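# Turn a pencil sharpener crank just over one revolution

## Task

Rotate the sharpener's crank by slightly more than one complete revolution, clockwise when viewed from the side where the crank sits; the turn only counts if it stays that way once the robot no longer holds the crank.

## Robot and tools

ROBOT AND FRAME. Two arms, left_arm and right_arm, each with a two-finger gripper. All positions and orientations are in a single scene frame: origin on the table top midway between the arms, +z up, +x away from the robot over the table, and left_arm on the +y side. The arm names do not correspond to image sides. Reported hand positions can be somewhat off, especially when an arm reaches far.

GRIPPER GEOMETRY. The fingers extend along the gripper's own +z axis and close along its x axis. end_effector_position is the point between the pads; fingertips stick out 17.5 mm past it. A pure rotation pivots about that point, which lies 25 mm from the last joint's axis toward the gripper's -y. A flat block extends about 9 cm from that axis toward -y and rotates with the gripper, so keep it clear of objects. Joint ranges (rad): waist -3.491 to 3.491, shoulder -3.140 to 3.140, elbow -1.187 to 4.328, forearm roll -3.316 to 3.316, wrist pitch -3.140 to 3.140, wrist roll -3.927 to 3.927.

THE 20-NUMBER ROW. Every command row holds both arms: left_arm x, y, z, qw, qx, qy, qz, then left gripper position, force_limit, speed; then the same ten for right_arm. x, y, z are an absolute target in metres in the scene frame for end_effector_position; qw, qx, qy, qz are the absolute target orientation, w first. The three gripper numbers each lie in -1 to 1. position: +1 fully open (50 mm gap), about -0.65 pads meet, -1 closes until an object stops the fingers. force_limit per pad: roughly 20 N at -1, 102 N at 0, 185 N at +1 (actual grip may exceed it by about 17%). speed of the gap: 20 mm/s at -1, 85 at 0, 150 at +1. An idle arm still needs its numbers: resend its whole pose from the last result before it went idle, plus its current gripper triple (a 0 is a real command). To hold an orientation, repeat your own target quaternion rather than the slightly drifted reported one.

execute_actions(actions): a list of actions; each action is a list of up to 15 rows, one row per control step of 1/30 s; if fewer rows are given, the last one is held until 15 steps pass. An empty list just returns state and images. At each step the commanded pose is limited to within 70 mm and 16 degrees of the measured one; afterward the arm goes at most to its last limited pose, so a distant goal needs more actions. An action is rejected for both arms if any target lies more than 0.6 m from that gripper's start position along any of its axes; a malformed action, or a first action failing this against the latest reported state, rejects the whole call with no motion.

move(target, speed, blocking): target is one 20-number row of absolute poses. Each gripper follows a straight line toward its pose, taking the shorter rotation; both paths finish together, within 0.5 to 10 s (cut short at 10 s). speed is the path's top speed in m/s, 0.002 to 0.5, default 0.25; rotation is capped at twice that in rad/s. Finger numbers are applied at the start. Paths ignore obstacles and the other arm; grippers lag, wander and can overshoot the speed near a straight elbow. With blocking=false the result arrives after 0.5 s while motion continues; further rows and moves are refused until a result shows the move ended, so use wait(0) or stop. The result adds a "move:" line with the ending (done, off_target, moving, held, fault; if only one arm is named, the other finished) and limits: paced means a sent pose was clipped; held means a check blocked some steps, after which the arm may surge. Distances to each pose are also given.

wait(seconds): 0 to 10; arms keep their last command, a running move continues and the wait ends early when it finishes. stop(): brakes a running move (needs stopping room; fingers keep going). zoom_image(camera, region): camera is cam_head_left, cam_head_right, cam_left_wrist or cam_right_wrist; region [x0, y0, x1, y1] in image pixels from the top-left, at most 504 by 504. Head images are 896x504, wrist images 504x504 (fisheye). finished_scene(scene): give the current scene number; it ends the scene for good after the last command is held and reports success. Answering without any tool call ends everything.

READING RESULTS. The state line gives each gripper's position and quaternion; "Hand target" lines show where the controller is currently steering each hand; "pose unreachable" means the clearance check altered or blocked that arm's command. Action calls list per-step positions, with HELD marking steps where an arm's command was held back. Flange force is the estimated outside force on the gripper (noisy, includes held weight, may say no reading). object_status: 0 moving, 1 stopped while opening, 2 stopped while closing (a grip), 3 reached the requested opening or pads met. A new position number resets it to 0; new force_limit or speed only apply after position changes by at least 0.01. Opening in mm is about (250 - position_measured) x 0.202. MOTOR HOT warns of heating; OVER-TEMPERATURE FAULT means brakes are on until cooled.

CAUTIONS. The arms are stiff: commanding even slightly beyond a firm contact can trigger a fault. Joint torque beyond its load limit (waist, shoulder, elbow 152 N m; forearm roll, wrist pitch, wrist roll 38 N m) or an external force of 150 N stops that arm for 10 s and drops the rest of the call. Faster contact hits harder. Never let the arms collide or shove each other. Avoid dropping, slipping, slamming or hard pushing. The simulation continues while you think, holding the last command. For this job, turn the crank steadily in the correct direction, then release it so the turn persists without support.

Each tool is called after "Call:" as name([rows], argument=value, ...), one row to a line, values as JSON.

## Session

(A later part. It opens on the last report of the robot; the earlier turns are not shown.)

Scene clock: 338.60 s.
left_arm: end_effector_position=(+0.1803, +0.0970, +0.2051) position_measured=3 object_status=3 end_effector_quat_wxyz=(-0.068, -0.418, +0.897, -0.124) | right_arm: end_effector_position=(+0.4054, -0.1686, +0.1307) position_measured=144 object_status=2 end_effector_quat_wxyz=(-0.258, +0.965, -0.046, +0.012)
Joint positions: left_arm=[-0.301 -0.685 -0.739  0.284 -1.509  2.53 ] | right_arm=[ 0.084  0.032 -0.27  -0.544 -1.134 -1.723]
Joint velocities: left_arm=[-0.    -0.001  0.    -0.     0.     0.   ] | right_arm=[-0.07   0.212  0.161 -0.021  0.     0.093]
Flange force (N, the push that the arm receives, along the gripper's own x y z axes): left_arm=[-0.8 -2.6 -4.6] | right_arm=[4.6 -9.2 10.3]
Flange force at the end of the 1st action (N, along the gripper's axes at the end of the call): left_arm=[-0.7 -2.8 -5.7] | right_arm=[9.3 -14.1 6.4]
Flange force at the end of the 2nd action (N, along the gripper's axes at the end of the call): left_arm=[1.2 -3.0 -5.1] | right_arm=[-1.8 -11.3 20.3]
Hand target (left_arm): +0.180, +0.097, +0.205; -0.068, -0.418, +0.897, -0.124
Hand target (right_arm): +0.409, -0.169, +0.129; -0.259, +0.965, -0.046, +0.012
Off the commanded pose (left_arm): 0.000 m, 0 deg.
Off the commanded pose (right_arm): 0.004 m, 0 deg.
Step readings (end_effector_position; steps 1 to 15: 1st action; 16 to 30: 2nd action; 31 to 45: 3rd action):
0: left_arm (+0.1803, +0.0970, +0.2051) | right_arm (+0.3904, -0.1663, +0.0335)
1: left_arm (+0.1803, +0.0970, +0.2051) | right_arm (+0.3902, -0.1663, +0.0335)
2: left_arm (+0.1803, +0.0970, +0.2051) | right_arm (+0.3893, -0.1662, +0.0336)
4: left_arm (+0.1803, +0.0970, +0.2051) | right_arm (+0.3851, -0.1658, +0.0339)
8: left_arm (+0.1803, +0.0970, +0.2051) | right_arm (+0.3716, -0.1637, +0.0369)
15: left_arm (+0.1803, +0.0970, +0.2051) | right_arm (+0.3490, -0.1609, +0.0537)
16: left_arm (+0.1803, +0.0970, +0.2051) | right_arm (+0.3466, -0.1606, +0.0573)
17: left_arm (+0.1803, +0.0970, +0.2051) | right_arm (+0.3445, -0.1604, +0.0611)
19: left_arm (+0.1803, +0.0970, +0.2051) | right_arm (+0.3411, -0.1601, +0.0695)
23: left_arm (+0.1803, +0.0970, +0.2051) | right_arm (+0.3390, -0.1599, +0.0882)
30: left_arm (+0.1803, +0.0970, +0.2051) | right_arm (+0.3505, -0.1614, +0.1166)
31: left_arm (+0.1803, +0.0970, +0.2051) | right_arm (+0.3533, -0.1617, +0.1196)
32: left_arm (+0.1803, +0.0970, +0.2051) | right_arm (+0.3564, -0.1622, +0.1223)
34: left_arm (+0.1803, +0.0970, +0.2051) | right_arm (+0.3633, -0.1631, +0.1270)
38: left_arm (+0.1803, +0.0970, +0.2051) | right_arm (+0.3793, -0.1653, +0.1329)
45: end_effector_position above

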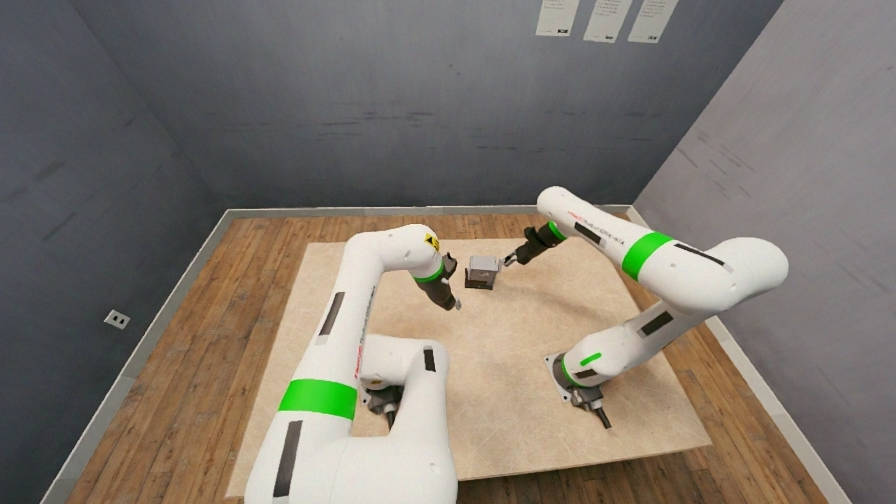

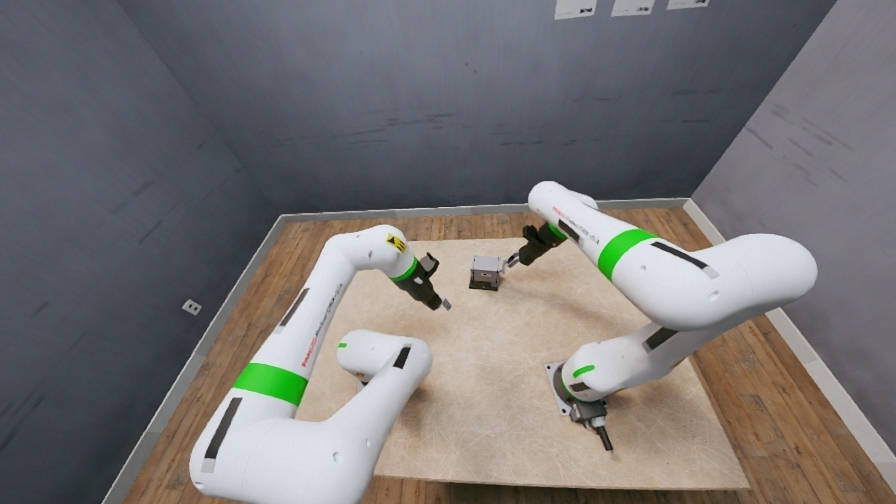

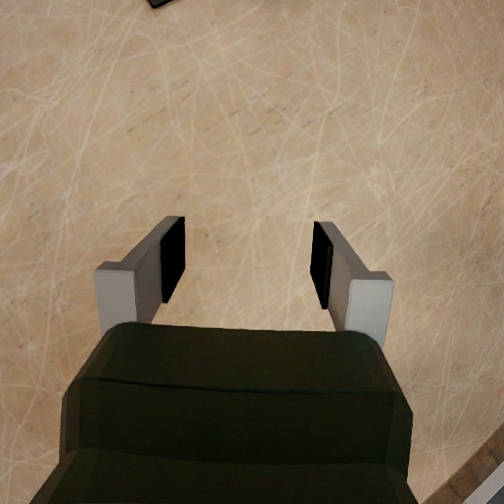

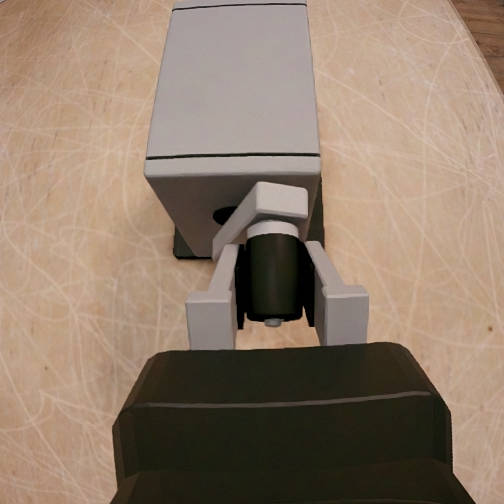

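Open, then retreat.

Call:
execute_actions([
  [[0.1803,0.097,0.2051,-0.068,-0.418,0.897,-0.124,1,0,0,0.4092,-0.1686,0.1293,-0.259,0.965,-0.046,0.012,1,-0.7,1],[0.1803,0.097,0.2051,-0.068,-0.418,0.897,-0.124,1,0,0,0.4092,-0.1686,0.1293,-0.259,0.965,-0.046,0.012,1,-0.7,1],[0.1803,0.097,0.2051,-0.068,-0.418,0.897,-0.124,1,0,0,0.4092,-0.1686,0.1293,-0.259,0.965,-0.046,0.012,1,-0.7,1],[0.1803,0.097,0.2051,-0.068,-0.418,0.897,-0.124,1,0,0,0.4092,-0.1686,0.1293,-0.259,0.965,-0.046,0.012,1,-0.7,1],[0.1803,0.097,0.2051,-0.068,-0.418,0.897,-0.124,1,0,0,0.4092,-0.1686,0.1293,-0.259,0.965,-0.046,0.012,1,-0.7,1],[0.1803,0.097,0.2051,-0.068,-0.418,0.897,-0.124,1,0,0,0.4092,-0.1696,0.131,-0.259,0.965,-0.046,0.012,1,-0.7,1],[0.1803,0.097,0.2051,-0.068,-0.418,0.897,-0.124,1,0,0,0.4092,-0.1711,0.134,-0.259,0.965,-0.046,0.012,1,-0.7,1],[0.1803,0.097,0.2051,-0.068,-0.418,0.897,-0.124,1,0,0,0.4092,-0.1736,0.138,-0.259,0.965,-0.046,0.012,1,-0.7,1],[0.1803,0.097,0.2051,-0.068,-0.418,0.897,-0.124,1,0,0,0.4092,-0.1761,0.1425,-0.259,0.965,-0.046,0.012,1,-0.7,1],[0.1803,0.097,0.2051,-0.068,-0.418,0.897,-0.124,1,0,0,0.4092,-0.1786,0.147,-0.259,0.965,-0.046,0.012,1,-0.7,1],[0.1803,0.097,0.2051,-0.068,-0.418,0.897,-0.124,1,0,0,0.4092,-0.1811,0.1515,-0.259,0.965,-0.046,0.012,1,-0.7,1],[0.1803,0.097,0.2051,-0.068,-0.418,0.897,-0.124,1,0,0,0.4092,-0.1836,0.156,-0.259,0.965,-0.046,0.012,1,-0.7,1],[0.1803,0.097,0.2051,-0.068,-0.418,0.897,-0.124,1,0,0,0.4092,-0.1856,0.1595,-0.259,0.965,-0.046,0.012,1,-0.7,1],[0.1803,0.097,0.2051,-0.068,-0.418,0.897,-0.124,1,0,0,0.4092,-0.187,0.162,-0.259,0.965,-0.046,0.012,1,-0.7,1],[0.1803,0.097,0.2051,-0.068,-0.418,0.897,-0.124,1,0,0,0.4092,-0.188,0.1635,-0.259,0.965,-0.046,0.012,1,-0.7,1]],
])

Call:
wait(seconds=1)

Scene clock: 355.73 s.
left_arm: end_effector_position=(+0.1803, +0.0970, +0.2051) position_measured=3 object_status=3 end_effector_quat_wxyz=(-0.068, -0.418, +0.897, -0.124) | right_arm: end_effector_position=(+0.4091, -0.1850, +0.1582) position_measured=3 object_status=3 end_effector_quat_wxyz=(-0.259, +0.965, -0.046, +0.012)
Joint positions: left_arm=[-0.301 -0.685 -0.739  0.284 -1.509  2.53 ] | right_arm=[ 0.044  0.013 -0.224 -0.534 -1.21  -1.723]
Joint velocities: left_arm=[ 0.002 -0.     0.     0.001  0.001  0.   ] | right_arm=[-0.129 -0.093  0.142  0.034 -0.265 -0.012]
Flange force (N, the push that the arm receives, along the gripper's own x y z axes): left_arm=[0.2 -4.9 -6.7] | right_arm=[-7.0 -2.0 -1.9]
Hand target (left_arm): +0.180, +0.097, +0.205; -0.068, -0.418, +0.897, -0.124
Hand target (right_arm): +0.409, -0.188, +0.163; -0.259, +0.965, -0.046, +0.012
Off the commanded pose (left_arm): 0.000 m, 0 deg.
Off the commanded pose (right_arm): 0.006 m, 0 deg.
Step readings (end_effector_position):
0: left_arm (+0.1803, +0.0970, +0.2051) | right_arm (+0.4090, -0.1689, +0.1294)
1: left_arm (+0.1803, +0.0970, +0.2051) | right_arm (+0.4091, -0.1689, +0.1294)
2: left_arm (+0.1803, +0.0970, +0.2051) | right_arm (+0.4092, -0.1688, +0.1294)
4: left_arm (+0.1803, +0.0970, +0.2051) | right_arm (+0.4092, -0.1687, +0.1293)
8: left_arm (+0.1803, +0.0970, +0.2051) | right_arm (+0.4091, -0.1700, +0.1320)
15: end_effector_position above

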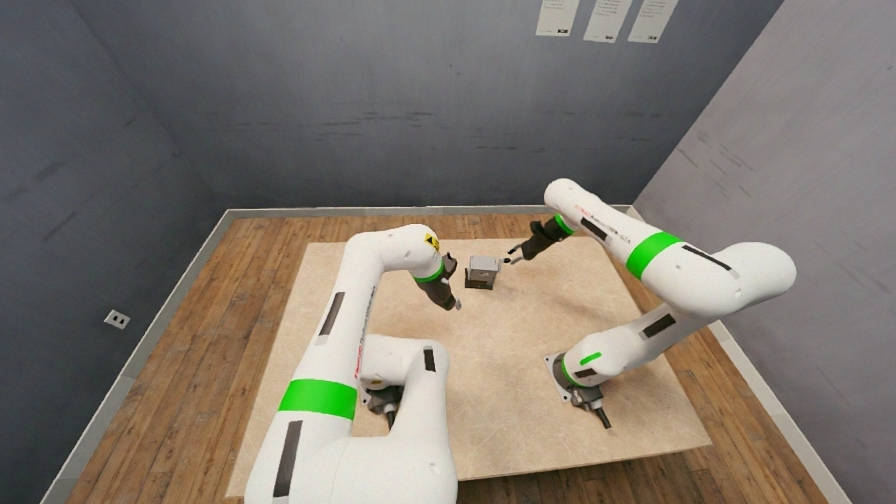

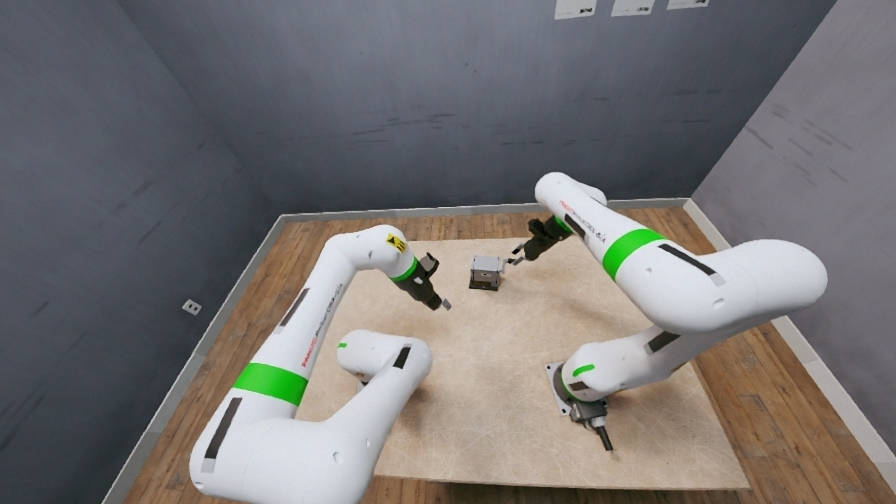

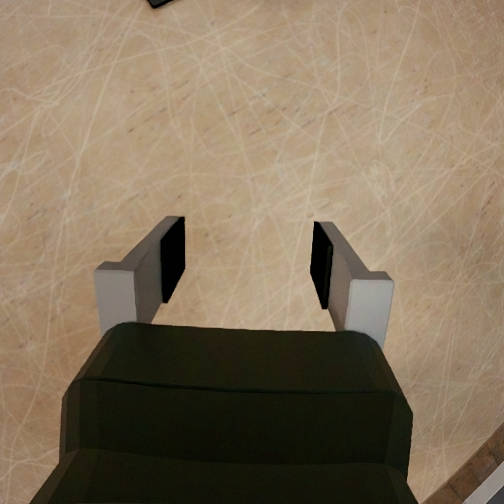

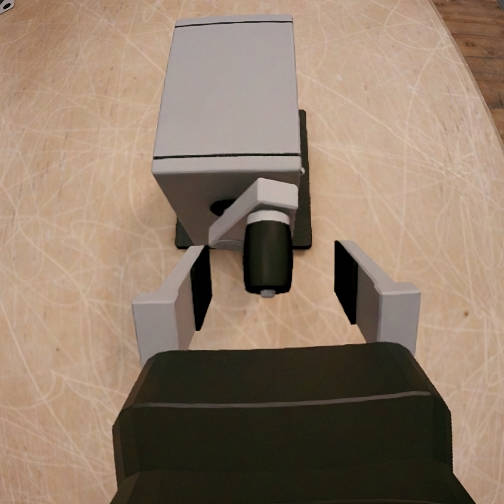

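Scene clock: 356.73 s.
left_arm: end_effector_position=(+0.1803, +0.0970, +0.2051) position_measured=3 object_status=3 end_effector_quat_wxyz=(-0.068, -0.418, +0.897, -0.124) | right_arm: end_effector_position=(+0.4090, -0.1880, +0.1633) position_measured=3 object_status=3 end_effector_quat_wxyz=(-0.259, +0.965, -0.046, +0.012)
Joint positions: left_arm=[-0.301 -0.685 -0.739  0.284 -1.509  2.53 ] | right_arm=[ 0.037  0.008 -0.216 -0.532 -1.224 -1.723]
Joint velocities: left_arm=[-0.002  0.001  0.001  0.001  0.    -0.001] | right_arm=[-0.     0.     0.     0.     0.001 -0.   ]
Flange force (N, the push that the arm receives, along the gripper's own x y z axes): left_arm=[1.6 -5.3 -6.0] | right_arm=[-1.1 -0.6 4.5]
Hand target (left_arm): +0.180, +0.097, +0.205; -0.068, -0.418, +0.897, -0.124
Hand target (right_arm): +0.409, -0.188, +0.163; -0.259, +0.965, -0.046, +0.012
Off the commanded pose (left_arm): 0.000 m, 0 deg.
Off the commanded pose (right_arm): 0.000 m, 0 deg.
wait: 1.00 s; at rest by 0.23 s

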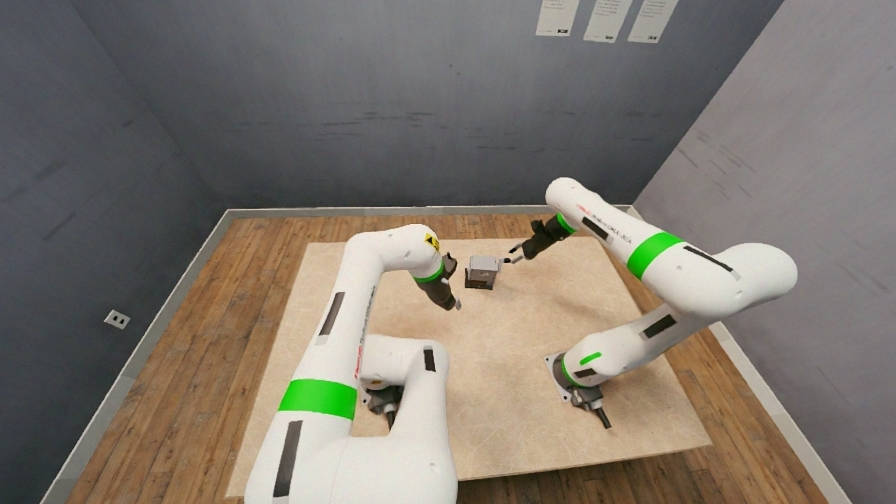

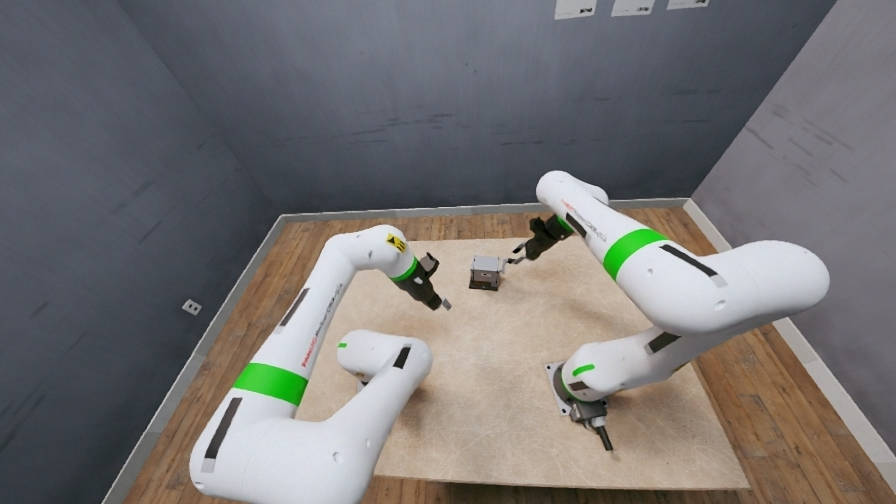

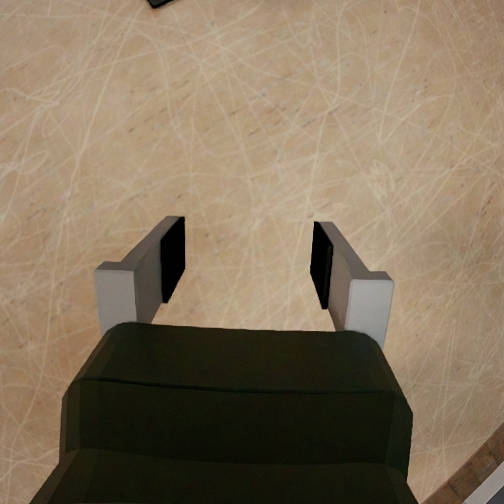

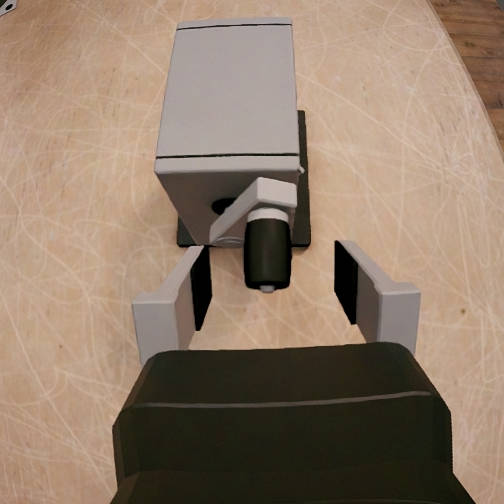

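Call:
finished_scene(scene=1)

The scene is finished: the task was done.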